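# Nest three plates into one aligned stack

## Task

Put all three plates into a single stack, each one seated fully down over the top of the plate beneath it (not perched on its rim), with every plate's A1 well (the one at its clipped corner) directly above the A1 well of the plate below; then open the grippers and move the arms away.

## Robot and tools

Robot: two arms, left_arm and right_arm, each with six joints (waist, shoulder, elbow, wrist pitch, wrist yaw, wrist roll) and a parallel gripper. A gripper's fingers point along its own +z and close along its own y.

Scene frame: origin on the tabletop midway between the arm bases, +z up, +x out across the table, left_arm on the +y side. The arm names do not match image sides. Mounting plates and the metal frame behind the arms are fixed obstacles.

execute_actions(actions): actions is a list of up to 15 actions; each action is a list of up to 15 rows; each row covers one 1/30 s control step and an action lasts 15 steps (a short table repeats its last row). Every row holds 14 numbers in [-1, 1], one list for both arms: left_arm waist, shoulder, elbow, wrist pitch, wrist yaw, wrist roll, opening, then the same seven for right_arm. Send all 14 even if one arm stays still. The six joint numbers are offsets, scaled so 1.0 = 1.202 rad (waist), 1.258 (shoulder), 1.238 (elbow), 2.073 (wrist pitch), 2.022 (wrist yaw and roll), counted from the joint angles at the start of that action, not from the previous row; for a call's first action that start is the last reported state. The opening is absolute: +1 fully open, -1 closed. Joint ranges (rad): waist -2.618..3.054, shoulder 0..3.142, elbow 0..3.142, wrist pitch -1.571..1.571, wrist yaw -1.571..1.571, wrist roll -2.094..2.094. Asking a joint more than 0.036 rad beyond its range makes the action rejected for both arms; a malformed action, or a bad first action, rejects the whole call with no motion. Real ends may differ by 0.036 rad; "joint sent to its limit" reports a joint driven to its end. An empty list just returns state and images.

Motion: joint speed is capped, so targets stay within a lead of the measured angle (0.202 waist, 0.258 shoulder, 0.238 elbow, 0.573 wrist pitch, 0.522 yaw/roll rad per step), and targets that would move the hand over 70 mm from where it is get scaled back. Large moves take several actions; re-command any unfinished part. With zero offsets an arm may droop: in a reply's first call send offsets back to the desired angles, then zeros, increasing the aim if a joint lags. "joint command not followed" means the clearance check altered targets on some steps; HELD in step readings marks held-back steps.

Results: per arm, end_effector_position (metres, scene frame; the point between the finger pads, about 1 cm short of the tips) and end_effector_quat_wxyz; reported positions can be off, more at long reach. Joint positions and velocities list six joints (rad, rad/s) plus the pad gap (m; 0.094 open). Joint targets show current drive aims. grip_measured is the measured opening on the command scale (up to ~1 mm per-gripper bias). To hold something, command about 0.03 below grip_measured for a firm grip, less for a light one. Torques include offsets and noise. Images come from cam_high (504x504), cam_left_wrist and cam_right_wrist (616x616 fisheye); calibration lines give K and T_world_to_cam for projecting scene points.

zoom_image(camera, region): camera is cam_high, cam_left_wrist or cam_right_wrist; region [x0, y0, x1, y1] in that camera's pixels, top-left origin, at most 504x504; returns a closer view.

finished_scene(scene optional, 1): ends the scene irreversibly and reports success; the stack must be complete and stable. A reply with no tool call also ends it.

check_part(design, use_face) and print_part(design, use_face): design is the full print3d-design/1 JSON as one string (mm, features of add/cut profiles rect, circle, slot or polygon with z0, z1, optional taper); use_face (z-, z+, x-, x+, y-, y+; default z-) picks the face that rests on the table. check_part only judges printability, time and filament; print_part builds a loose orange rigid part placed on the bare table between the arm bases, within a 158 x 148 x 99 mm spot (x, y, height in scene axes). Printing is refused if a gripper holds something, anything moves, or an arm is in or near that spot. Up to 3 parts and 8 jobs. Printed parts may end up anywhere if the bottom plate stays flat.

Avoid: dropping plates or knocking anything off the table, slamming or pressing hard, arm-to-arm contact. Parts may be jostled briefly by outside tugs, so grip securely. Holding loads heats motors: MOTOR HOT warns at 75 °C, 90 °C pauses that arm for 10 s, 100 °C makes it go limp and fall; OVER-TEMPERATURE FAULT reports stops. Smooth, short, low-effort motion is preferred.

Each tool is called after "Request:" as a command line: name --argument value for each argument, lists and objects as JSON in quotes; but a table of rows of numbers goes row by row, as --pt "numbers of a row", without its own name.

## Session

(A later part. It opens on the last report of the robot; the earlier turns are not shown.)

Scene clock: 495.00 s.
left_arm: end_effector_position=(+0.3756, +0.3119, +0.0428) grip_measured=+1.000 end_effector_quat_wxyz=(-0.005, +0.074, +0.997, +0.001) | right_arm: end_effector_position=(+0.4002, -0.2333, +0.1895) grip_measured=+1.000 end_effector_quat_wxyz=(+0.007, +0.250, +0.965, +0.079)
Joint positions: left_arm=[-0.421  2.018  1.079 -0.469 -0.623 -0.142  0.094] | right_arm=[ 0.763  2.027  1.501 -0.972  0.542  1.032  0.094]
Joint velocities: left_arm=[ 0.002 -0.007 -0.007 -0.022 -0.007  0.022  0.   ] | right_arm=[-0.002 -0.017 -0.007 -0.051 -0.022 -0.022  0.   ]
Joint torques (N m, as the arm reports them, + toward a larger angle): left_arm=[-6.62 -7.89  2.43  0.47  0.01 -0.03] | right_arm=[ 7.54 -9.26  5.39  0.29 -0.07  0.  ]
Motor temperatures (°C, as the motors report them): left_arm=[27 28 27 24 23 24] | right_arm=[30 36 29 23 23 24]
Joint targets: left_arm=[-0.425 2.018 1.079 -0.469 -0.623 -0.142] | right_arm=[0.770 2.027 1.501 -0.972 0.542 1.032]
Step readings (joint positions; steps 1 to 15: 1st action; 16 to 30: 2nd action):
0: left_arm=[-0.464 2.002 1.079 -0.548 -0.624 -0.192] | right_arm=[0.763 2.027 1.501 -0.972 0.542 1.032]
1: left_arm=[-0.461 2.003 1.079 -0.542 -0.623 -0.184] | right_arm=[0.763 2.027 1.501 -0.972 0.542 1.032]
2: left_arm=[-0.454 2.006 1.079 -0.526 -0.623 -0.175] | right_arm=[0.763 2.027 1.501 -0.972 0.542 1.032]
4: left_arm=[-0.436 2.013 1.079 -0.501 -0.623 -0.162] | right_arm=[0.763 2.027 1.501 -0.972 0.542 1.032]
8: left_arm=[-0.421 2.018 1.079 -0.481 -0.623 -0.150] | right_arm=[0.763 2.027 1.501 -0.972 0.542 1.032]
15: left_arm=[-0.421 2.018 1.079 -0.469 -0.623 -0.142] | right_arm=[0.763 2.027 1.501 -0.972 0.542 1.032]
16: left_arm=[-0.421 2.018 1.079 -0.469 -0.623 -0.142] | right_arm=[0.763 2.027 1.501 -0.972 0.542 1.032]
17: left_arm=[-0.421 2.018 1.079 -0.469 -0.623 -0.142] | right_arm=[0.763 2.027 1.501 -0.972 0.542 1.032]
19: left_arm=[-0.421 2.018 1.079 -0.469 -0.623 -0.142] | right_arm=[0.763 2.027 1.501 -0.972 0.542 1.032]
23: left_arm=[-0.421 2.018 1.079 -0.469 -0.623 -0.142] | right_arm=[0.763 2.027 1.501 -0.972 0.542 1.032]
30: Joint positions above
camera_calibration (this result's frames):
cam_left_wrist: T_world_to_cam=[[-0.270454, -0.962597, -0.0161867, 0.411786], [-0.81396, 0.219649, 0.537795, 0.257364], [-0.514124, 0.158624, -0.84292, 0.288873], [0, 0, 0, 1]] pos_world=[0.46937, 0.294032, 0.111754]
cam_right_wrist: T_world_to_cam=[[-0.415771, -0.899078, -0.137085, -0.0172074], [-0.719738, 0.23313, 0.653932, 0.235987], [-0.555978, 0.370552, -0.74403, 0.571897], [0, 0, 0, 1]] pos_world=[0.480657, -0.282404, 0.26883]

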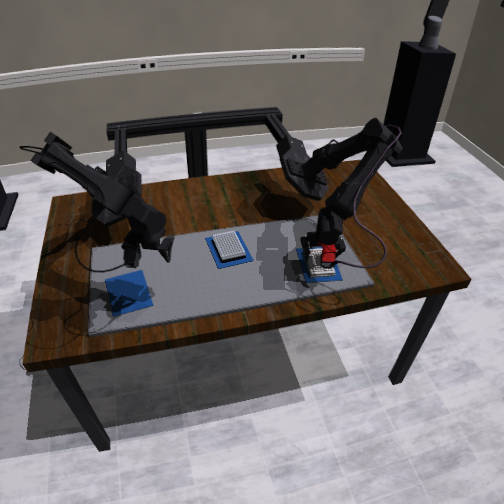

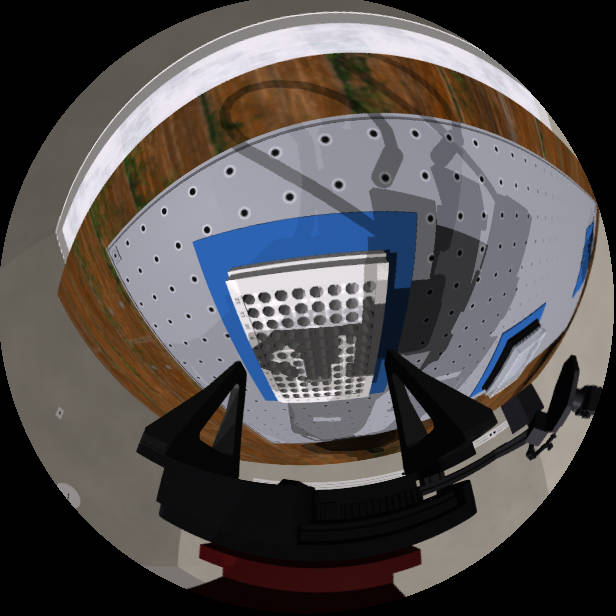

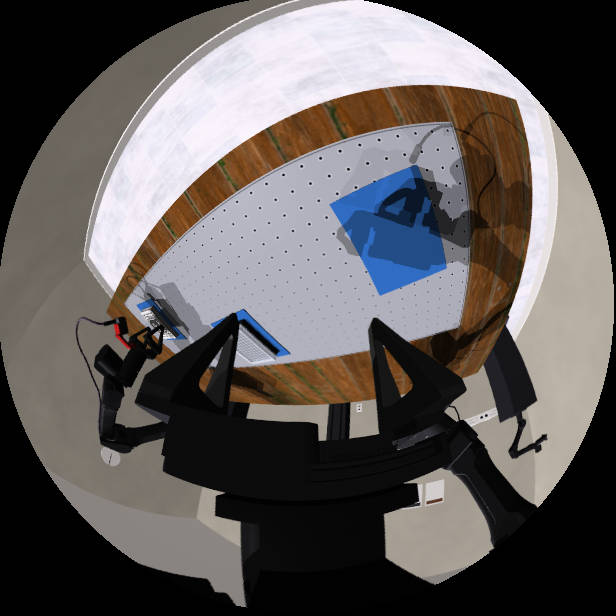

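Request:
execute_actions --actions '[[[0.002,0.026,0.005,0.033,0,0.012,1,0.006,0,0,0,0,0,1]],[[-0.004,0,0,0,0,0,1,0.006,0,0,0,0,0,1]]]'

Request:
zoom_image --camera "cam_left_wrist" --region '[200, 200, 430, 430]'

Scene clock: 502.17 s.
left_arm: end_effector_position=(+0.3767, +0.3083, +0.0329) grip_measured=+1.000 end_effector_quat_wxyz=(-0.003, +0.075, +0.997, +0.002) | right_arm: end_effector_position=(+0.4002, -0.2333, +0.1895) grip_measured=+1.000 end_effector_quat_wxyz=(+0.007, +0.250, +0.965, +0.079)
Joint positions: left_arm=[-0.412  2.05   1.079 -0.426 -0.623 -0.124  0.094] | right_arm=[ 0.763  2.027  1.501 -0.972  0.542  1.032  0.094]
Joint velocities: left_arm=[ 0.017 -0.007  0.012 -0.022  0.007 -0.037  0.   ] | right_arm=[-0.017 -0.007 -0.022 -0.081 -0.037 -0.051  0.   ]
Joint torques (N m, as the arm reports them, + toward a larger angle): left_arm=[-6.71 -8.03  2.3   0.48  0.01 -0.03] | right_arm=[ 7.58 -9.29  5.37  0.3  -0.07  0.  ]
Motor temperatures (°C, as the motors report them): left_arm=[27 28 26 24 23 24] | right_arm=[30 35 29 23 23 24]
Joint targets: left_arm=[-0.417 2.050 1.079 -0.426 -0.623 -0.124] | right_arm=[0.770 2.027 1.501 -0.972 0.542 1.032]
Step readings (joint positions; steps 1 to 15: 1st action; 16 to 30: 2nd action):
0: left_arm=[-0.421 2.018 1.079 -0.469 -0.623 -0.142] | right_arm=[0.763 2.027 1.501 -0.972 0.542 1.032]
1: left_arm=[-0.420 2.020 1.079 -0.465 -0.623 -0.139] | right_arm=[0.763 2.027 1.501 -0.972 0.542 1.032]
2: left_arm=[-0.419 2.026 1.079 -0.455 -0.623 -0.136] | right_arm=[0.763 2.027 1.501 -0.972 0.542 1.032]
4: left_arm=[-0.415 2.039 1.079 -0.441 -0.623 -0.132] | right_arm=[0.763 2.027 1.501 -0.972 0.542 1.032]
8: left_arm=[-0.412 2.050 1.079 -0.434 -0.623 -0.127] | right_arm=[0.763 2.027 1.501 -0.972 0.542 1.032]
15: left_arm=[-0.412 2.050 1.079 -0.426 -0.623 -0.124] | right_arm=[0.763 2.027 1.501 -0.972 0.542 1.032]
16: left_arm=[-0.412 2.050 1.079 -0.426 -0.623 -0.124] | right_arm=[0.763 2.027 1.501 -0.972 0.542 1.032]
17: left_arm=[-0.412 2.050 1.079 -0.426 -0.623 -0.124] | right_arm=[0.763 2.027 1.501 -0.972 0.542 1.032]
19: left_arm=[-0.412 2.050 1.079 -0.426 -0.623 -0.124] | right_arm=[0.763 2.027 1.501 -0.972 0.542 1.032]
23: left_arm=[-0.412 2.050 1.079 -0.426 -0.623 -0.124] | right_arm=[0.763 2.027 1.501 -0.972 0.542 1.032]
30: Joint positions above
camera_calibration (this result's frames):
cam_left_wrist: T_world_to_cam=[[-0.27373, -0.961646, -0.0175971, 0.40946], [-0.81559, 0.222381, 0.534191, 0.264241], [-0.509789, 0.160576, -0.845181, 0.279505], [0, 0, 0, 1]] pos_world=[0.470083, 0.290111, 0.102283]
cam_right_wrist: T_world_to_cam=[[-0.415771, -0.899078, -0.137085, -0.0172074], [-0.719738, 0.23313, 0.653932, 0.235987], [-0.555978, 0.370552, -0.74403, 0.571897], [0, 0, 0, 1]] pos_world=[0.480657, -0.282404, 0.26883]

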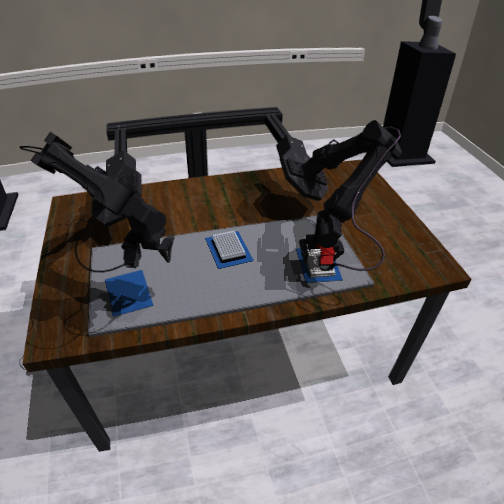

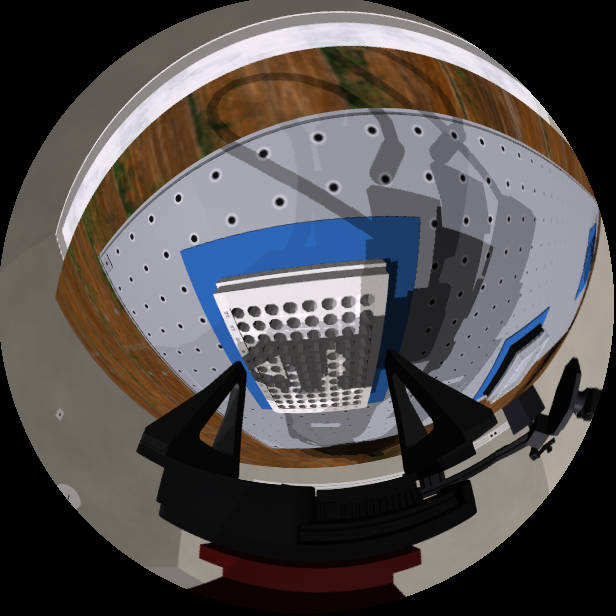

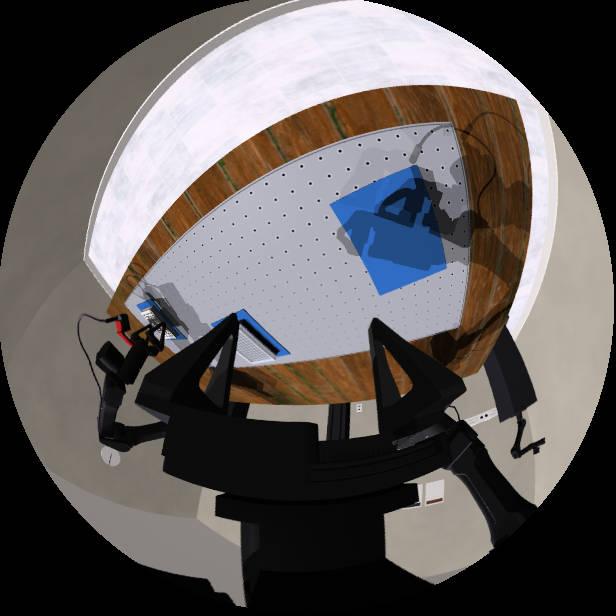

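Region (200, 200, 430, 430) of cam_left_wrist's 616x616 image, scaled by 2.191, with more detail than that image has.

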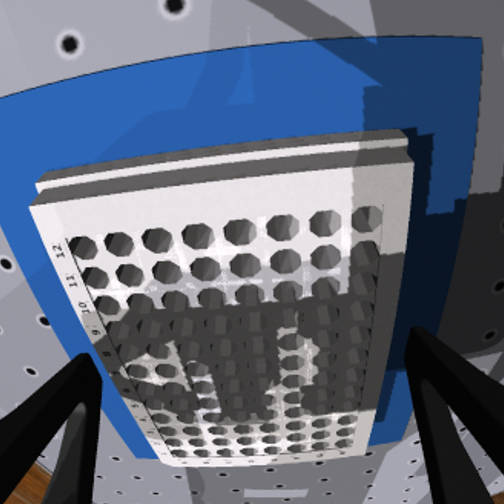

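Request:
execute_actions --actions '[[[-0.004,0,0,0,0,0,0.85,0.006,0,0,0,0,0,1]],[[-0.004,0,0,0,0,0,0.73,0.006,0,0,0,0,0,1]],[[-0.004,0,0,0,0,0,0.70,0.006,0,0,0,0,0,1]]]'

Request:
zoom_image --camera "cam_left_wrist" --region '[200, 200, 430, 430]'

Request:
zoom_image --camera "cam_left_wrist" --region '[460, 300, 570, 410]'

Scene clock: 511.13 s.
left_arm: end_effector_position=(+0.3767, +0.3084, +0.0329) grip_measured=+0.712 end_effector_quat_wxyz=(-0.003, +0.075, +0.997, +0.002) | right_arm: end_effector_position=(+0.4002, -0.2333, +0.1895) grip_measured=+1.000 end_effector_quat_wxyz=(+0.007, +0.250, +0.965, +0.079)
Joint positions: left_arm=[-0.412  2.05   1.079 -0.426 -0.623 -0.124  0.08 ] | right_arm=[ 0.763  2.027  1.501 -0.972  0.542  1.032  0.094]
Joint velocities: left_arm=[ 0.007  0.012 -0.002 -0.022  0.037  0.125  0.001] | right_arm=[ 0.007  0.017 -0.002 -0.066 -0.081  0.007  0.   ]
Joint torques (N m, as the arm reports them, + toward a larger angle): left_arm=[-6.73 -8.03  2.32  0.48  0.02 -0.03] | right_arm=[ 7.54 -9.3   5.4   0.29 -0.06  0.01]
Motor temperatures (°C, as the motors report them): left_arm=[27 28 26 24 23 24] | right_arm=[30 35 29 23 23 24]
Joint targets: left_arm=[-0.417 2.050 1.079 -0.426 -0.623 -0.124] | right_arm=[0.770 2.027 1.501 -0.972 0.542 1.032]
Step readings (joint positions; steps 1 to 15: 1st action; 16 to 30: 2nd action; 31 to 45: 3rd action):
0: left_arm=[-0.412 2.050 1.079 -0.426 -0.623 -0.124] | right_arm=[0.763 2.027 1.501 -0.972 0.542 1.032]
1: left_arm=[-0.412 2.050 1.079 -0.426 -0.623 -0.124] | right_arm=[0.763 2.027 1.501 -0.972 0.542 1.032]
2: left_arm=[-0.412 2.050 1.079 -0.426 -0.623 -0.124] | right_arm=[0.763 2.027 1.501 -0.972 0.542 1.032]
4: left_arm=[-0.412 2.050 1.079 -0.426 -0.623 -0.124] | right_arm=[0.763 2.027 1.501 -0.972 0.542 1.032]
8: left_arm=[-0.412 2.050 1.079 -0.426 -0.623 -0.124] | right_arm=[0.763 2.027 1.501 -0.972 0.542 1.032]
15: left_arm=[-0.412 2.050 1.079 -0.426 -0.623 -0.124] | right_arm=[0.763 2.027 1.501 -0.972 0.542 1.032]
16: left_arm=[-0.412 2.050 1.079 -0.426 -0.623 -0.124] | right_arm=[0.763 2.027 1.501 -0.972 0.542 1.032]
17: left_arm=[-0.412 2.050 1.079 -0.426 -0.623 -0.124] | right_arm=[0.763 2.027 1.501 -0.972 0.542 1.032]
19: left_arm=[-0.412 2.050 1.079 -0.426 -0.623 -0.124] | right_arm=[0.763 2.027 1.501 -0.972 0.542 1.032]
23: left_arm=[-0.412 2.050 1.079 -0.426 -0.623 -0.124] | right_arm=[0.763 2.027 1.501 -0.972 0.542 1.032]
30: left_arm=[-0.412 2.050 1.079 -0.426 -0.623 -0.124] | right_arm=[0.763 2.027 1.501 -0.972 0.542 1.032]
31: left_arm=[-0.412 2.050 1.079 -0.426 -0.623 -0.124] | right_arm=[0.763 2.027 1.501 -0.972 0.542 1.032]
32: left_arm=[-0.412 2.050 1.079 -0.426 -0.623 -0.124] | right_arm=[0.763 2.027 1.501 -0.972 0.542 1.032]
34: left_arm=[-0.412 2.050 1.079 -0.426 -0.623 -0.124] | right_arm=[0.763 2.027 1.501 -0.972 0.542 1.032]
38: left_arm=[-0.412 2.050 1.079 -0.426 -0.623 -0.124] | right_arm=[0.763 2.027 1.501 -0.972 0.542 1.032]
45: Joint positions above
camera_calibration (this result's frames):
cam_left_wrist: T_world_to_cam=[[-0.273731, -0.961638, -0.0179785, 0.409539], [-0.815645, 0.222187, 0.534188, 0.264322], [-0.509701, 0.160888, -0.845175, 0.279375], [0, 0, 0, 1]] pos_world=[0.470094, 0.290151, 0.102286]
cam_right_wrist: T_world_to_cam=[[-0.415771, -0.899078, -0.137085, -0.0172074], [-0.719738, 0.23313, 0.653932, 0.235987], [-0.555978, 0.370552, -0.74403, 0.571897], [0, 0, 0, 1]] pos_world=[0.480657, -0.282404, 0.26883]

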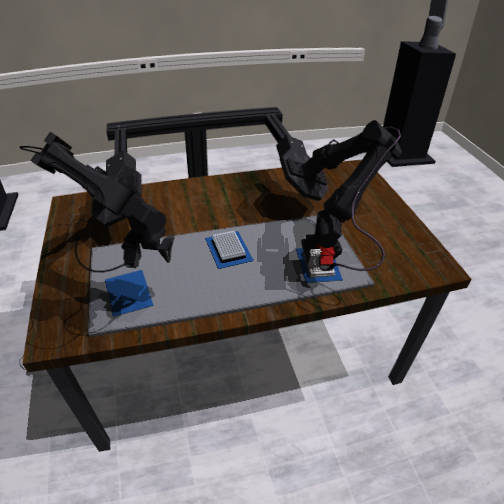

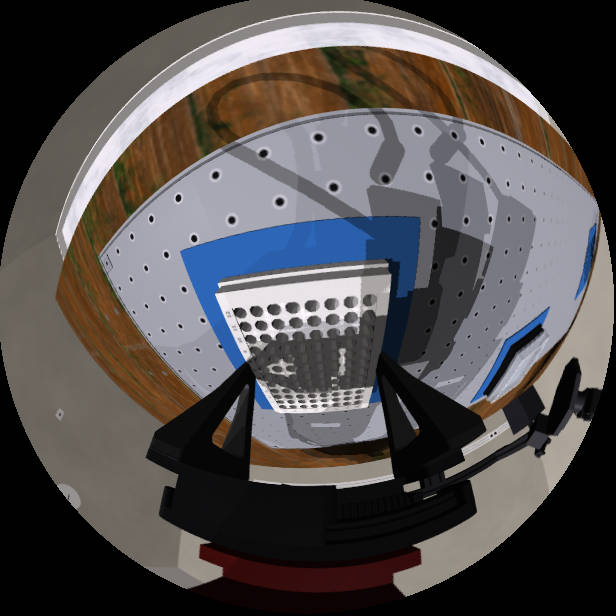

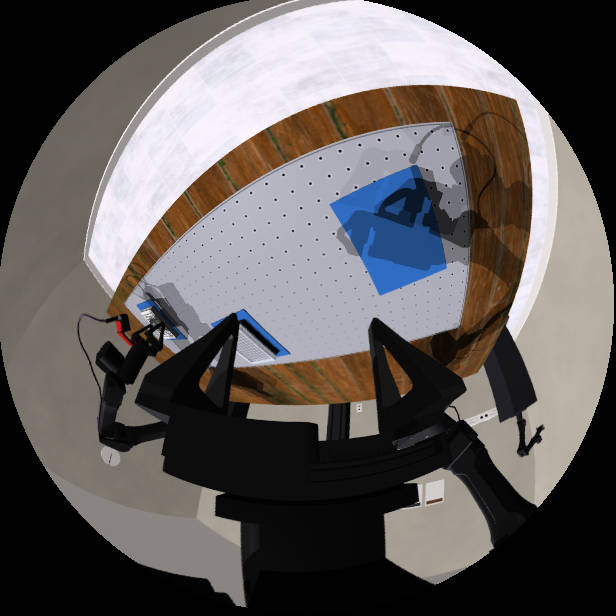

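Region (200, 200, 430, 430) of cam_left_wrist's 616x616 image, scaled by 2.191, with more detail than that image has.

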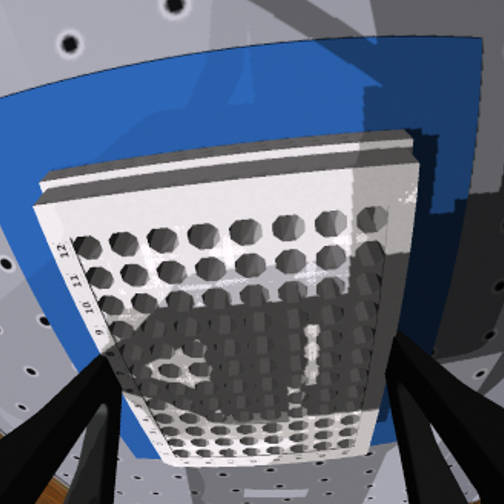

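Region (460, 300, 570, 410) of cam_left_wrist's 616x616 image, scaled by 4.582, with more detail than that image has.

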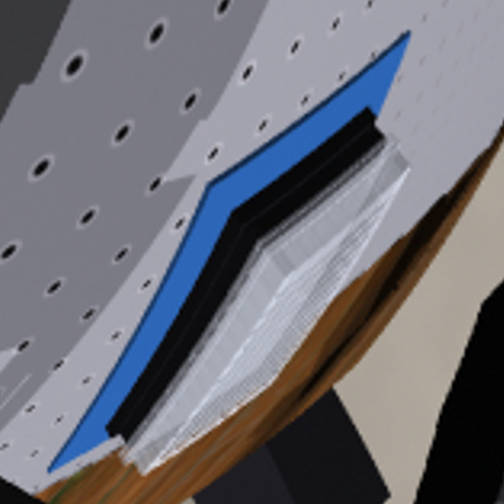

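Request:
execute_actions --actions '[[[-0.004,0,0,0,0,0,0.68,0.006,0,0,0,0,0,1]],[[-0.036,-0.05,0.01,-0.045,0,0,0.68,0.006,0,0,0,0,0,1]],[[-0.1,-0.08,0.07,-0.13,0,0,0.68,0.006,0,0,0,0,0,1]],[[-0.17,0.2,0.15,-0.03,0,-0.2,0.68,0.006,0,0,0,0,0,1]],[[-0.17,0.2,0.15,-0.03,0,-0.2,0.68,0.006,0,0,0,0,0,1]],[[-0.008,0,0,0,0,0,0.68,0.006,0,0,0,0,0,1]]]'

Scene clock: 534.50 s.
left_arm: end_effector_position=(+0.3070, +0.1233, +0.0927) grip_measured=+0.697 end_effector_quat_wxyz=(-0.024, +0.029, +0.999, +0.011) | right_arm: end_effector_position=(+0.4002, -0.2333, +0.1895) grip_measured=+1.000 end_effector_quat_wxyz=(+0.007, +0.250, +0.965, +0.079)
Joint positions: left_arm=[-0.93   2.464  1.492 -0.853 -0.593 -0.885  0.08 ] | right_arm=[ 0.763  2.027  1.501 -0.972  0.542  1.032  0.094]
Joint velocities: left_arm=[-0.002 -0.012 -0.007 -0.037  0.051 -0.051  0.   ] | right_arm=[-0.002 -0.007  0.002  0.022  0.022  0.007  0.   ]
Joint torques (N m, as the arm reports them, + toward a larger angle): left_arm=[-9.21 -9.43  3.2   0.42  0.   -0.03] | right_arm=[ 7.54 -9.27  5.4   0.29 -0.08  0.  ]
Motor temperatures (°C, as the motors report them): left_arm=[28 29 26 24 23 24] | right_arm=[30 35 29 23 23 24]
Joint targets: left_arm=[-0.946 2.464 1.492 -0.853 -0.595 -0.884] | right_arm=[0.770 2.027 1.501 -0.972 0.542 1.032]
Step readings (joint positions; steps 1 to 15: 1st action; 16 to 30: 2nd action; 31 to 45: 3rd action; 46 to 60: 4th action; 61 to 75: 5th action; 76 to 90: 6th action):
0: left_arm=[-0.412 2.050 1.079 -0.426 -0.623 -0.124] | right_arm=[0.763 2.027 1.501 -0.972 0.542 1.032]
1: left_arm=[-0.412 2.050 1.079 -0.426 -0.623 -0.124] | right_arm=[0.763 2.027 1.501 -0.972 0.542 1.032]
2: left_arm=[-0.412 2.050 1.079 -0.426 -0.623 -0.124] | right_arm=[0.763 2.027 1.501 -0.972 0.542 1.032]
4: left_arm=[-0.412 2.050 1.079 -0.426 -0.623 -0.124] | right_arm=[0.763 2.027 1.501 -0.972 0.542 1.032]
8: left_arm=[-0.412 2.050 1.079 -0.426 -0.623 -0.124] | right_arm=[0.763 2.027 1.501 -0.972 0.542 1.032]
15: left_arm=[-0.412 2.050 1.079 -0.426 -0.623 -0.124] | right_arm=[0.763 2.027 1.501 -0.972 0.542 1.032]
16: left_arm=[-0.414 2.046 1.079 -0.433 -0.623 -0.124] | right_arm=[0.763 2.027 1.501 -0.972 0.542 1.032]
17: left_arm=[-0.417 2.039 1.079 -0.450 -0.623 -0.124] | right_arm=[0.763 2.027 1.501 -0.972 0.542 1.032]
19: left_arm=[-0.427 2.021 1.079 -0.476 -0.623 -0.124] | right_arm=[0.763 2.027 1.501 -0.972 0.542 1.032]
23: left_arm=[-0.435 2.006 1.079 -0.492 -0.623 -0.124] | right_arm=[0.763 2.027 1.501 -0.972 0.542 1.032]
30: left_arm=[-0.435 2.006 1.079 -0.506 -0.623 -0.124] | right_arm=[0.763 2.027 1.501 -0.972 0.542 1.032]
31: left_arm=[-0.443 2.001 1.089 -0.539 -0.624 -0.125] | right_arm=[0.763 2.027 1.501 -0.972 0.542 1.032]
32: left_arm=[-0.460 1.990 1.103 -0.594 -0.625 -0.125] | right_arm=[0.763 2.027 1.501 -0.972 0.542 1.032]
34: left_arm=[-0.509 1.953 1.126 -0.664 -0.624 -0.125] | right_arm=[0.763 2.027 1.501 -0.972 0.542 1.032]
38: left_arm=[-0.551 1.914 1.155 -0.711 -0.624 -0.125] | right_arm=[0.763 2.027 1.501 -0.972 0.542 1.032]
45: left_arm=[-0.548 1.914 1.155 -0.756 -0.624 -0.125] | right_arm=[0.763 2.027 1.501 -0.972 0.542 1.032]
46: left_arm=[-0.560 1.936 1.177 -0.784 -0.631 -0.169] | right_arm=[0.763 2.027 1.501 -0.972 0.542 1.032]
47: left_arm=[-0.583 1.982 1.223 -0.808 -0.642 -0.226] | right_arm=[0.763 2.027 1.501 -0.972 0.542 1.032]
49: left_arm=[-0.654 2.088 1.299 -0.799 -0.644 -0.325] | right_arm=[0.763 2.027 1.501 -0.972 0.542 1.032]
53: left_arm=[-0.757 2.186 1.323 -0.793 -0.616 -0.439] | right_arm=[0.763 2.027 1.501 -0.972 0.542 1.032]
60: left_arm=[-0.741 2.188 1.323 -0.806 -0.612 -0.505] | right_arm=[0.763 2.027 1.501 -0.972 0.542 1.032]
61: left_arm=[-0.750 2.209 1.346 -0.831 -0.617 -0.549] | right_arm=[0.763 2.027 1.501 -0.972 0.542 1.032]
62: left_arm=[-0.767 2.251 1.391 -0.852 -0.627 -0.603] | right_arm=[0.763 2.027 1.501 -0.972 0.542 1.032]
64: left_arm=[-0.830 2.349 1.464 -0.845 -0.629 -0.699] | right_arm=[0.763 2.027 1.501 -0.972 0.542 1.032]
68: left_arm=[-0.947 2.459 1.492 -0.840 -0.603 -0.817] | right_arm=[0.763 2.027 1.501 -0.972 0.542 1.032]
75: left_arm=[-0.936 2.464 1.492 -0.853 -0.595 -0.884] | right_arm=[0.763 2.027 1.501 -0.972 0.542 1.032]
76: left_arm=[-0.933 2.464 1.492 -0.853 -0.595 -0.885] | right_arm=[0.763 2.027 1.501 -0.972 0.542 1.032]
77: left_arm=[-0.930 2.464 1.492 -0.853 -0.595 -0.885] | right_arm=[0.763 2.027 1.501 -0.972 0.542 1.032]
79: left_arm=[-0.930 2.464 1.492 -0.853 -0.595 -0.885] | right_arm=[0.763 2.027 1.501 -0.972 0.542 1.032]
83: left_arm=[-0.930 2.464 1.492 -0.853 -0.593 -0.885] | right_arm=[0.763 2.027 1.501 -0.972 0.542 1.032]
90: Joint positions above
camera_calibration (this result's frames):
cam_left_wrist: T_world_to_cam=[[-0.183511, -0.982562, -0.029924, 0.189555], [-0.810262, 0.133955, 0.570554, 0.222532], [-0.556596, 0.128949, -0.820715, 0.340196], [0, 0, 0, 1]] pos_world=[0.404447, 0.112573, 0.15791]
cam_right_wrist: T_world_to_cam=[[-0.415771, -0.899078, -0.137085, -0.0172074], [-0.719738, 0.23313, 0.653932, 0.235987], [-0.555978, 0.370552, -0.74403, 0.571897], [0, 0, 0, 1]] pos_world=[0.480657, -0.282404, 0.26883]

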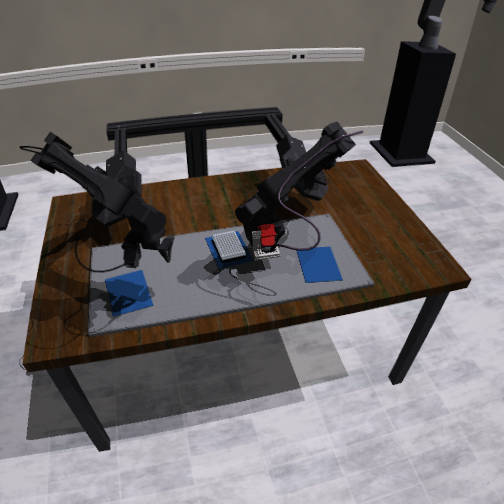

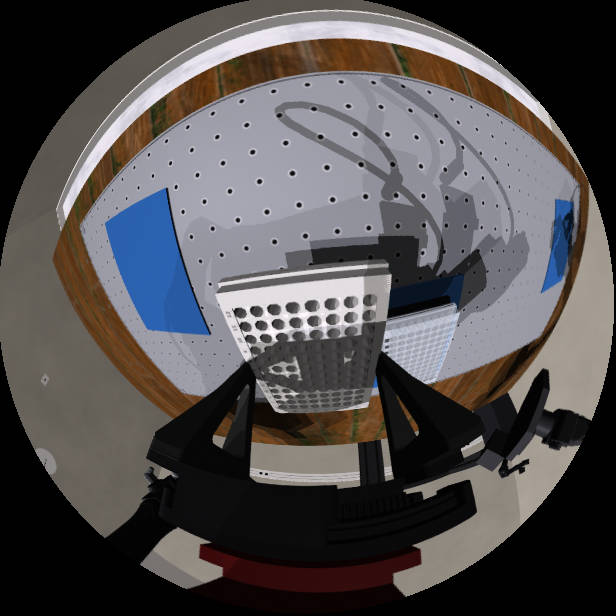

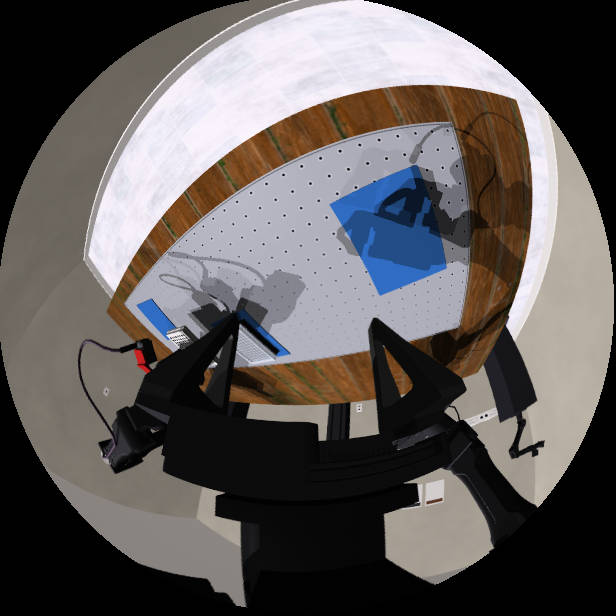

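Request:
execute_actions --actions '[[[-0.22,0.172,0.146,-0.006,0.008,-0.21,0.675,0.006,0,0,0,0,0,1]],[[-0.012,0,0,0,0,0,0.675,0.006,0,0,0,0,0,1]]]'

Request:
zoom_image --camera "cam_left_wrist" --region '[200, 190, 420, 310]'

Scene clock: 541.20 s.
left_arm: end_effector_position=(+0.2291, +0.0294, +0.1009) grip_measured=+0.693 end_effector_quat_wxyz=(+0.007, -0.045, +0.999, -0.011) | right_arm: end_effector_position=(+0.4002, -0.2333, +0.1895) grip_measured=+1.000 end_effector_quat_wxyz=(+0.007, +0.250, +0.965, +0.079)
Joint positions: left_arm=[-1.19   2.701  1.651 -0.854 -0.55  -1.283  0.08 ] | right_arm=[ 0.763  2.027  1.501 -0.972  0.542  1.032  0.094]
Joint velocities: left_arm=[-0.002  0.007  0.002  0.051 -0.037  0.007  0.001] | right_arm=[0.002 0.002 0.002 0.037 0.037 0.037 0.   ]
Joint torques (N m, as the arm reports them, + toward a larger angle): left_arm=[ -9.57 -10.71   3.62   0.54  -0.05  -0.01] | right_arm=[ 7.55 -9.25  5.39  0.29 -0.07  0.  ]
Motor temperatures (°C, as the motors report them): left_arm=[28 29 27 24 23 24] | right_arm=[30 35 29 23 23 24]
Joint targets: left_arm=[-1.213 2.701 1.651 -0.854 -0.555 -1.282] | right_arm=[0.770 2.027 1.501 -0.972 0.542 1.032]
Step readings (joint positions; steps 1 to 15: 1st action; 16 to 30: 2nd action):
0: left_arm=[-0.930 2.464 1.492 -0.853 -0.593 -0.885] | right_arm=[0.763 2.027 1.501 -0.972 0.542 1.032]
1: left_arm=[-0.939 2.482 1.513 -0.873 -0.595 -0.929] | right_arm=[0.763 2.027 1.501 -0.972 0.542 1.032]
2: left_arm=[-0.955 2.518 1.555 -0.884 -0.600 -0.984] | right_arm=[0.763 2.027 1.501 -0.972 0.542 1.032]
4: left_arm=[-1.015 2.593 1.617 -0.866 -0.601 -1.073] | right_arm=[0.763 2.027 1.501 -0.972 0.542 1.032]
8: left_arm=[-1.172 2.687 1.649 -0.852 -0.578 -1.204] | right_arm=[0.763 2.027 1.501 -0.972 0.542 1.032]
15: left_arm=[-1.199 2.701 1.651 -0.854 -0.555 -1.282] | right_arm=[0.763 2.027 1.501 -0.972 0.542 1.032]
16: left_arm=[-1.192 2.701 1.651 -0.854 -0.555 -1.283] | right_arm=[0.763 2.027 1.501 -0.972 0.542 1.032]
17: left_arm=[-1.187 2.701 1.651 -0.854 -0.555 -1.283] | right_arm=[0.763 2.027 1.501 -0.972 0.542 1.032]
19: left_arm=[-1.187 2.701 1.651 -0.854 -0.555 -1.283] | right_arm=[0.763 2.027 1.501 -0.972 0.542 1.032]
23: left_arm=[-1.190 2.701 1.651 -0.854 -0.551 -1.283] | right_arm=[0.763 2.027 1.501 -0.972 0.542 1.032]
30: Joint positions above
camera_calibration (this result's frames):
cam_left_wrist: T_world_to_cam=[[-0.0369221, -0.999307, 0.00478127, 0.0465539], [-0.856006, 0.0340956, 0.515841, 0.186204], [-0.515646, 0.0149532, -0.856671, 0.313284], [0, 0, 0, 1]] pos_world=[0.322654, 0.0354883, 0.172107]
cam_right_wrist: T_world_to_cam=[[-0.415771, -0.899078, -0.137085, -0.0172074], [-0.719738, 0.23313, 0.653932, 0.235987], [-0.555978, 0.370552, -0.74403, 0.571897], [0, 0, 0, 1]] pos_world=[0.480657, -0.282404, 0.26883]

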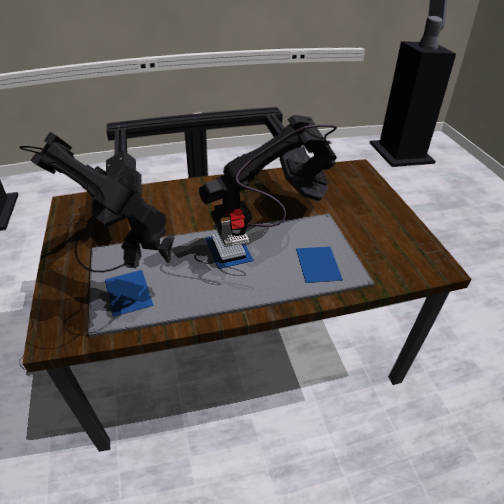

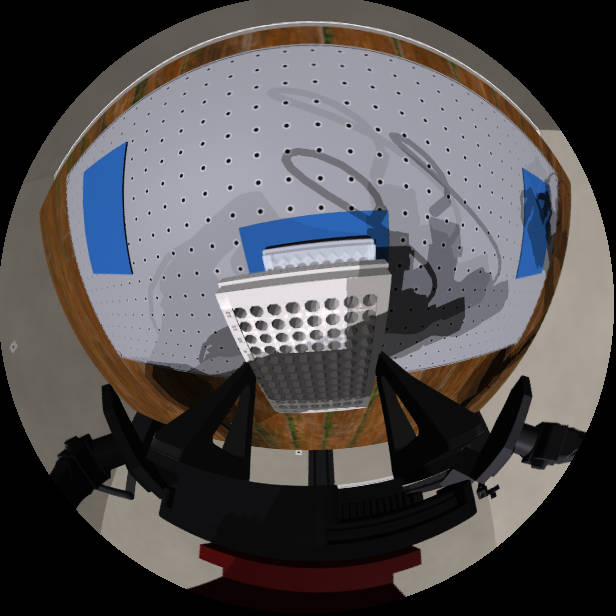

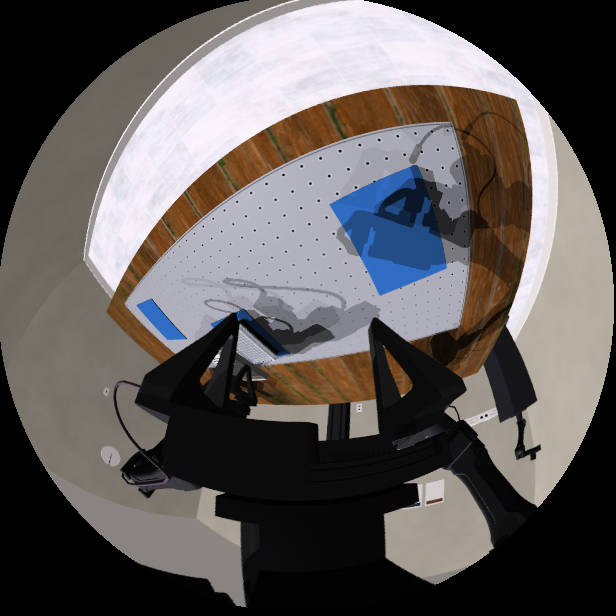

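Region (200, 190, 420, 310) of cam_left_wrist's 616x616 image, scaled by 2.291, with more detail than that image has; it fills the top 275 rows of this view, and the rest is white.

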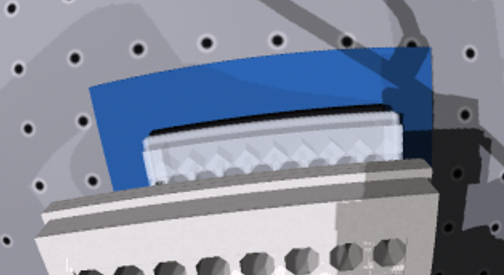

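Request:
execute_actions --actions '[[[0.008,0.085,0.08,0.018,-0.006,0.01,0.675,0.006,0,0,0,0,0,1]],[[-0.012,0,0,0,0,0,0.675,0.006,0,0,0,0,0,1]]]'

Request:
zoom_image --camera "cam_left_wrist" --region '[200, 190, 420, 310]'

Scene clock: 566.03 s.
left_arm: end_effector_position=(+0.2225, +0.0134, +0.0676) grip_measured=+0.693 end_effector_quat_wxyz=(-0.002, -0.044, +0.999, -0.003) | right_arm: end_effector_position=(+0.4002, -0.2333, +0.1895) grip_measured=+1.000 end_effector_quat_wxyz=(+0.007, +0.250, +0.965, +0.079)
Joint positions: left_arm=[-1.168  2.824  1.731 -0.822 -0.546 -1.27   0.08 ] | right_arm=[ 0.763  2.027  1.501 -0.972  0.542  1.032  0.094]
Joint velocities: left_arm=[-0.002  0.022  0.007  0.007 -0.051 -0.007  0.001] | right_arm=[-0.017 -0.002 -0.002 -0.007  0.007 -0.066  0.   ]
Joint torques (N m, as the arm reports them, + toward a larger angle): left_arm=[ -8.92 -11.3    3.44   0.51  -0.04  -0.03] | right_arm=[ 7.55 -9.28  5.37  0.29 -0.07  0.  ]
Motor temperatures (°C, as the motors report them): left_arm=[29 31 27 24 23 24] | right_arm=[30 35 29 23 23 24]
Joint targets: left_arm=[-1.182 2.824 1.731 -0.822 -0.551 -1.270] | right_arm=[0.770 2.027 1.501 -0.972 0.542 1.032]
Step readings (joint positions; steps 1 to 15: 1st action; 16 to 30: 2nd action):
0: left_arm=[-1.190 2.701 1.651 -0.854 -0.550 -1.283] | right_arm=[0.763 2.027 1.501 -0.972 0.542 1.032]
1: left_arm=[-1.188 2.714 1.666 -0.863 -0.550 -1.282] | right_arm=[0.763 2.027 1.501 -0.972 0.542 1.032]
2: left_arm=[-1.186 2.737 1.695 -0.862 -0.551 -1.280] | right_arm=[0.763 2.027 1.501 -0.972 0.542 1.032]
4: left_arm=[-1.179 2.782 1.729 -0.832 -0.551 -1.275] | right_arm=[0.763 2.027 1.501 -0.972 0.542 1.032]
8: left_arm=[-1.169 2.822 1.731 -0.822 -0.551 -1.272] | right_arm=[0.763 2.027 1.501 -0.972 0.542 1.032]
15: left_arm=[-1.168 2.824 1.731 -0.822 -0.551 -1.270] | right_arm=[0.763 2.027 1.501 -0.972 0.542 1.032]
16: left_arm=[-1.168 2.824 1.731 -0.822 -0.550 -1.270] | right_arm=[0.763 2.027 1.501 -0.972 0.542 1.032]
17: left_arm=[-1.168 2.824 1.731 -0.822 -0.550 -1.270] | right_arm=[0.763 2.027 1.501 -0.972 0.542 1.032]
19: left_arm=[-1.168 2.824 1.731 -0.822 -0.548 -1.270] | right_arm=[0.763 2.027 1.501 -0.972 0.542 1.032]
23: left_arm=[-1.168 2.824 1.731 -0.822 -0.547 -1.270] | right_arm=[0.763 2.027 1.501 -0.972 0.542 1.032]
30: Joint positions above
camera_calibration (this result's frames):
cam_left_wrist: T_world_to_cam=[[-0.0391219, -0.999195, -0.00893326, 0.0319355], [-0.846465, 0.0283885, 0.531687, 0.195227], [-0.531005, 0.0283623, -0.846894, 0.284148], [0, 0, 0, 1]] pos_world=[0.317386, 0.0183085, 0.137129]
cam_right_wrist: T_world_to_cam=[[-0.415771, -0.899078, -0.137085, -0.0172074], [-0.719738, 0.23313, 0.653932, 0.235987], [-0.555978, 0.370552, -0.74403, 0.571897], [0, 0, 0, 1]] pos_world=[0.480657, -0.282404, 0.26883]

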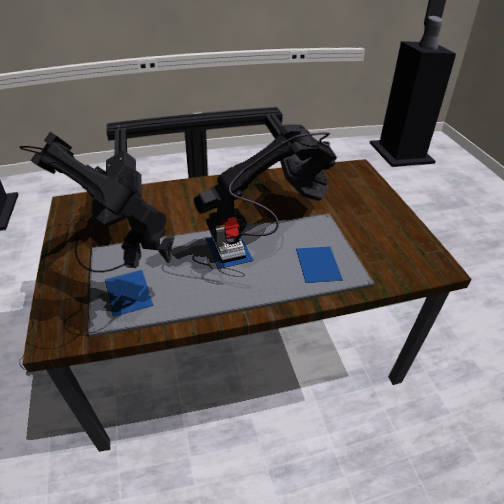

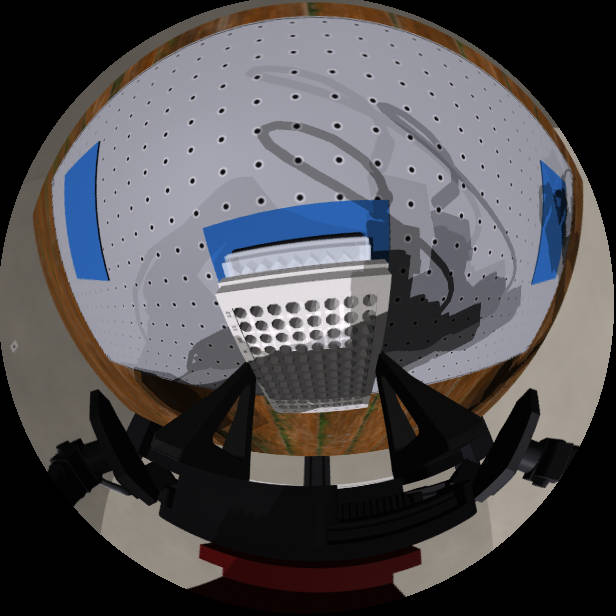

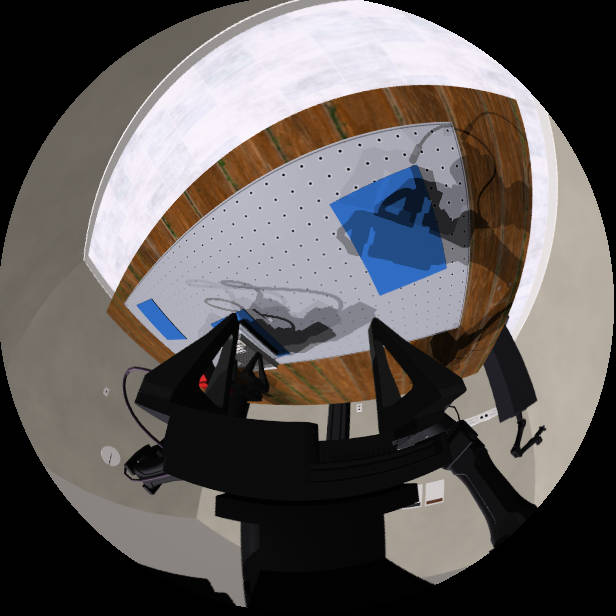

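Region (200, 190, 420, 310) of cam_left_wrist's 616x616 image, scaled by 2.291, with more detail than that image has; it fills the top 275 rows of this view, and the rest is white.

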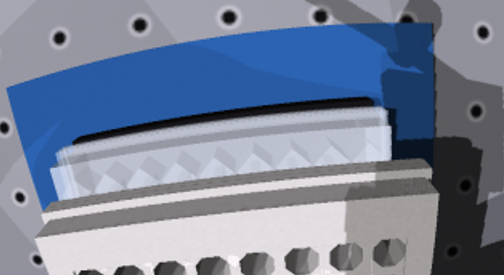

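Request:
execute_actions --actions '[[[0.004,0,0.005,0.011,-0.012,0.012,0.675,0.006,0,0,0,0,0,1]],[[-0.012,0,0,0,-0.003,0,0.675,0.006,0,0,0,0,0,1]]]'

Request:
zoom_image --camera "cam_left_wrist" --region '[200, 210, 420, 310]'

Scene clock: 585.10 s.
left_arm: end_effector_position=(+0.2272, +0.0154, +0.0642) grip_measured=+0.693 end_effector_quat_wxyz=(-0.004, -0.043, +0.999, -0.002) | right_arm: end_effector_position=(+0.4002, -0.2333, +0.1895) grip_measured=+1.000 end_effector_quat_wxyz=(+0.007, +0.250, +0.965, +0.079)
Joint positions: left_arm=[-1.152  2.824  1.731 -0.816 -0.549 -1.252  0.08 ] | right_arm=[ 0.763  2.027  1.501 -0.972  0.542  1.032  0.094]
Joint velocities: left_arm=[ 0.007 -0.017 -0.012 -0.066 -0.066  0.007  0.001] | right_arm=[-0.002  0.012  0.012 -0.037 -0.022  0.007  0.   ]
Joint torques (N m, as the arm reports them, + toward a larger angle): left_arm=[ -9.01 -11.27   3.46   0.5   -0.06  -0.04] | right_arm=[ 7.53 -9.31  5.4   0.28 -0.08  0.  ]
Motor temperatures (°C, as the motors report them): left_arm=[30 32 27 24 23 24] | right_arm=[30 35 29 23 23 24]
Joint targets: left_arm=[-1.167 2.824 1.731 -0.816 -0.555 -1.252] | right_arm=[0.770 2.027 1.501 -0.972 0.542 1.032]
Step readings (joint positions; steps 1 to 15: 1st action; 16 to 30: 2nd action):
0: left_arm=[-1.168 2.824 1.731 -0.822 -0.546 -1.270] | right_arm=[0.763 2.027 1.501 -0.972 0.542 1.032]
1: left_arm=[-1.167 2.824 1.731 -0.822 -0.546 -1.267] | right_arm=[0.763 2.027 1.501 -0.972 0.542 1.032]
2: left_arm=[-1.166 2.824 1.731 -0.820 -0.546 -1.264] | right_arm=[0.763 2.027 1.501 -0.972 0.542 1.032]
4: left_arm=[-1.160 2.824 1.731 -0.818 -0.547 -1.259] | right_arm=[0.763 2.027 1.501 -0.972 0.542 1.032]
8: left_arm=[-1.153 2.824 1.731 -0.817 -0.548 -1.255] | right_arm=[0.763 2.027 1.501 -0.972 0.542 1.032]
15: left_arm=[-1.152 2.824 1.731 -0.816 -0.549 -1.252] | right_arm=[0.763 2.027 1.501 -0.972 0.542 1.032]
16: left_arm=[-1.152 2.824 1.731 -0.816 -0.549 -1.252] | right_arm=[0.763 2.027 1.501 -0.972 0.542 1.032]
17: left_arm=[-1.152 2.824 1.731 -0.816 -0.549 -1.252] | right_arm=[0.763 2.027 1.501 -0.972 0.542 1.032]
19: left_arm=[-1.152 2.824 1.731 -0.816 -0.549 -1.252] | right_arm=[0.763 2.027 1.501 -0.972 0.542 1.032]
23: left_arm=[-1.152 2.824 1.731 -0.816 -0.549 -1.252] | right_arm=[0.763 2.027 1.501 -0.972 0.542 1.032]
30: Joint positions above
camera_calibration (this result's frames):
cam_left_wrist: T_world_to_cam=[[-0.0405791, -0.999124, -0.0102292, 0.0344805], [-0.844848, 0.0288437, 0.534228, 0.20042], [-0.533465, 0.0303206, -0.845279, 0.284129], [0, 0, 0, 1]] pos_world=[0.322296, 0.0200545, 0.133451]
cam_right_wrist: T_world_to_cam=[[-0.415771, -0.899078, -0.137085, -0.0172074], [-0.719738, 0.23313, 0.653932, 0.235987], [-0.555978, 0.370552, -0.74403, 0.571897], [0, 0, 0, 1]] pos_world=[0.480657, -0.282404, 0.26883]

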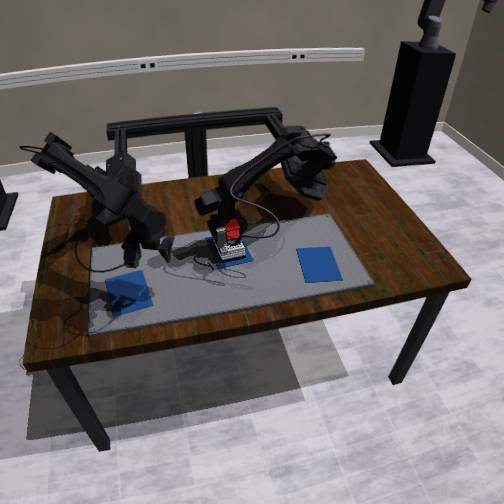

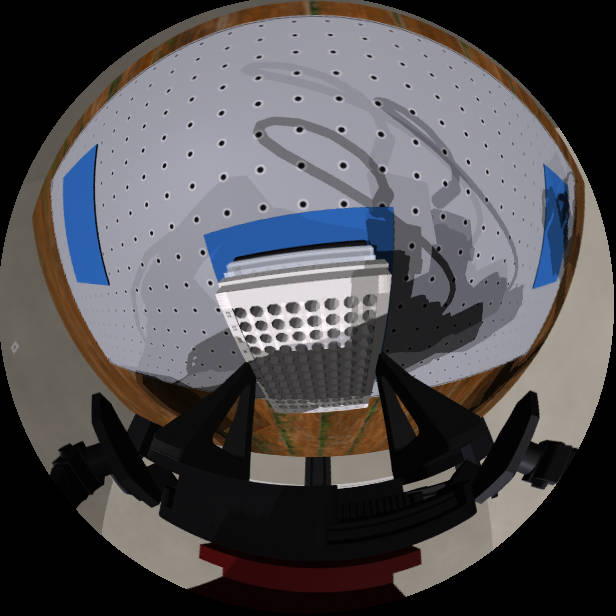

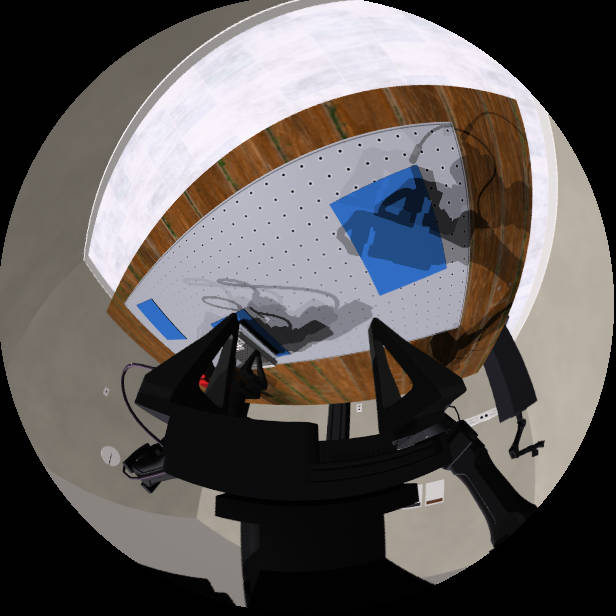

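Region (200, 210, 420, 310) of cam_left_wrist's 616x616 image, scaled by 2.291, with more detail than that image has; it fills the top 229 rows of this view, and the rest is white.

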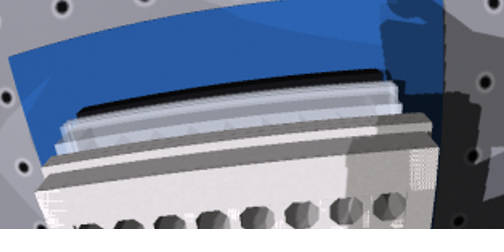

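Request:
execute_actions --actions '[[[-0.005,0.007,0.005,0.0095,-0.0155,0,0.675,0.006,0,0,0,0,0,1]],[[-0.012,0,0,0,-0.003,0,0.675,0.006,0,0,0,0,0,1]]]'

Request:
zoom_image --camera "cam_left_wrist" --region '[200, 210, 420, 310]'

Scene clock: 598.97 s.
left_arm: end_effector_position=(+0.2272, +0.0158, +0.0619) grip_measured=+0.693 end_effector_quat_wxyz=(-0.000, -0.042, +0.999, +0.000) | right_arm: end_effector_position=(+0.4002, -0.2333, +0.1895) grip_measured=+1.000 end_effector_quat_wxyz=(+0.007, +0.250, +0.965, +0.079)
Joint positions: left_arm=[-1.152  2.83   1.731 -0.813 -0.557 -1.252  0.08 ] | right_arm=[ 0.763  2.027  1.501 -0.972  0.542  1.032  0.094]
Joint velocities: left_arm=[ 0.007 -0.027  0.002 -0.007  0.066  0.081  0.001] | right_arm=[-0.002 -0.012  0.007 -0.037  0.051  0.051  0.   ]
Joint torques (N m, as the arm reports them, + toward a larger angle): left_arm=[ -8.99 -11.28   3.43   0.49  -0.06  -0.04] | right_arm=[ 7.56 -9.28  5.38  0.28 -0.07  0.  ]
Motor temperatures (°C, as the motors report them): left_arm=[30 33 27 24 23 24] | right_arm=[30 35 29 23 23 24]
Joint targets: left_arm=[-1.167 2.830 1.731 -0.813 -0.563 -1.252] | right_arm=[0.770 2.027 1.501 -0.972 0.542 1.032]
Step readings (joint positions; steps 1 to 15: 1st action; 16 to 30: 2nd action):
0: left_arm=[-1.152 2.824 1.731 -0.816 -0.549 -1.252] | right_arm=[0.763 2.027 1.501 -0.972 0.542 1.032]
1: left_arm=[-1.152 2.825 1.731 -0.816 -0.550 -1.252] | right_arm=[0.763 2.027 1.501 -0.972 0.542 1.032]
2: left_arm=[-1.152 2.825 1.731 -0.815 -0.552 -1.252] | right_arm=[0.763 2.027 1.501 -0.972 0.542 1.032]
4: left_arm=[-1.152 2.828 1.731 -0.814 -0.555 -1.252] | right_arm=[0.763 2.027 1.501 -0.972 0.542 1.032]
8: left_arm=[-1.152 2.830 1.731 -0.813 -0.557 -1.252] | right_arm=[0.763 2.027 1.501 -0.972 0.542 1.032]
15: left_arm=[-1.152 2.830 1.731 -0.813 -0.557 -1.252] | right_arm=[0.763 2.027 1.501 -0.972 0.542 1.032]
16: left_arm=[-1.152 2.830 1.731 -0.813 -0.557 -1.252] | right_arm=[0.763 2.027 1.501 -0.972 0.542 1.032]
17: left_arm=[-1.152 2.830 1.731 -0.813 -0.557 -1.252] | right_arm=[0.763 2.027 1.501 -0.972 0.542 1.032]
19: left_arm=[-1.152 2.830 1.731 -0.813 -0.557 -1.252] | right_arm=[0.763 2.027 1.501 -0.972 0.542 1.032]
23: left_arm=[-1.152 2.830 1.731 -0.813 -0.557 -1.252] | right_arm=[0.763 2.027 1.501 -0.972 0.542 1.032]
30: Joint positions above
camera_calibration (this result's frames):
cam_left_wrist: T_world_to_cam=[[-0.0418948, -0.998996, -0.0158863, 0.0354879], [-0.848438, 0.027175, 0.528597, 0.202754], [-0.527634, 0.035624, -0.848724, 0.281016], [0, 0, 0, 1]] pos_world=[0.321784, 0.0199315, 0.131894]
cam_right_wrist: T_world_to_cam=[[-0.415771, -0.899078, -0.137085, -0.0172074], [-0.719738, 0.23313, 0.653932, 0.235987], [-0.555978, 0.370552, -0.74403, 0.571897], [0, 0, 0, 1]] pos_world=[0.480657, -0.282404, 0.26883]

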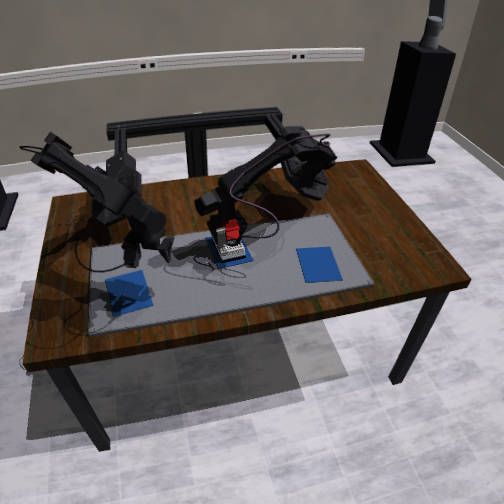

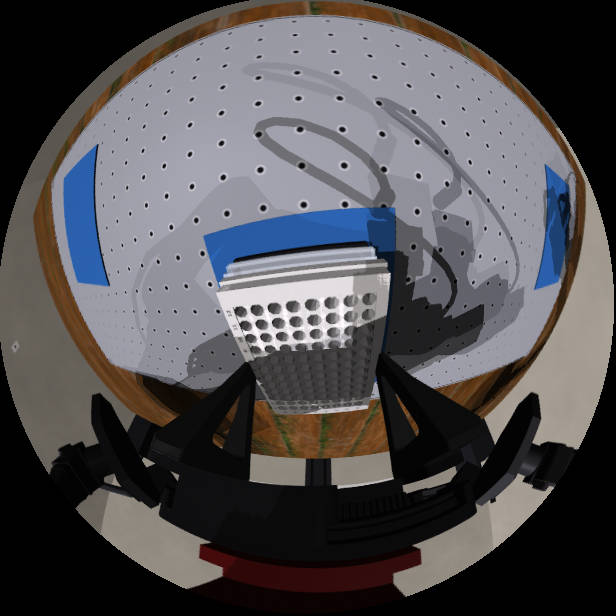

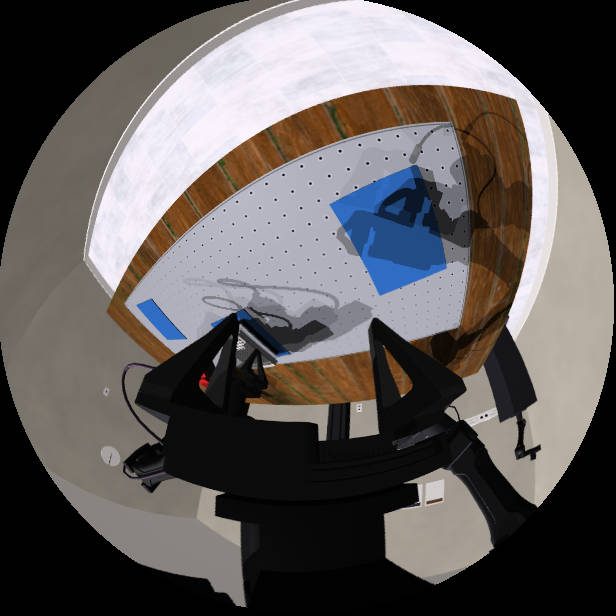

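Region (200, 210, 420, 310) of cam_left_wrist's 616x616 image, scaled by 2.291, with more detail than that image has; it fills the top 229 rows of this view, and the rest is white.

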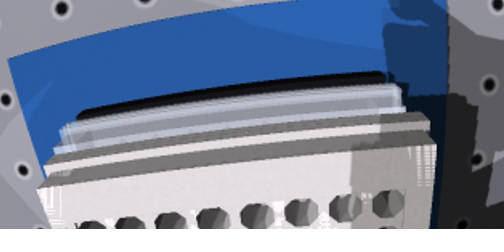

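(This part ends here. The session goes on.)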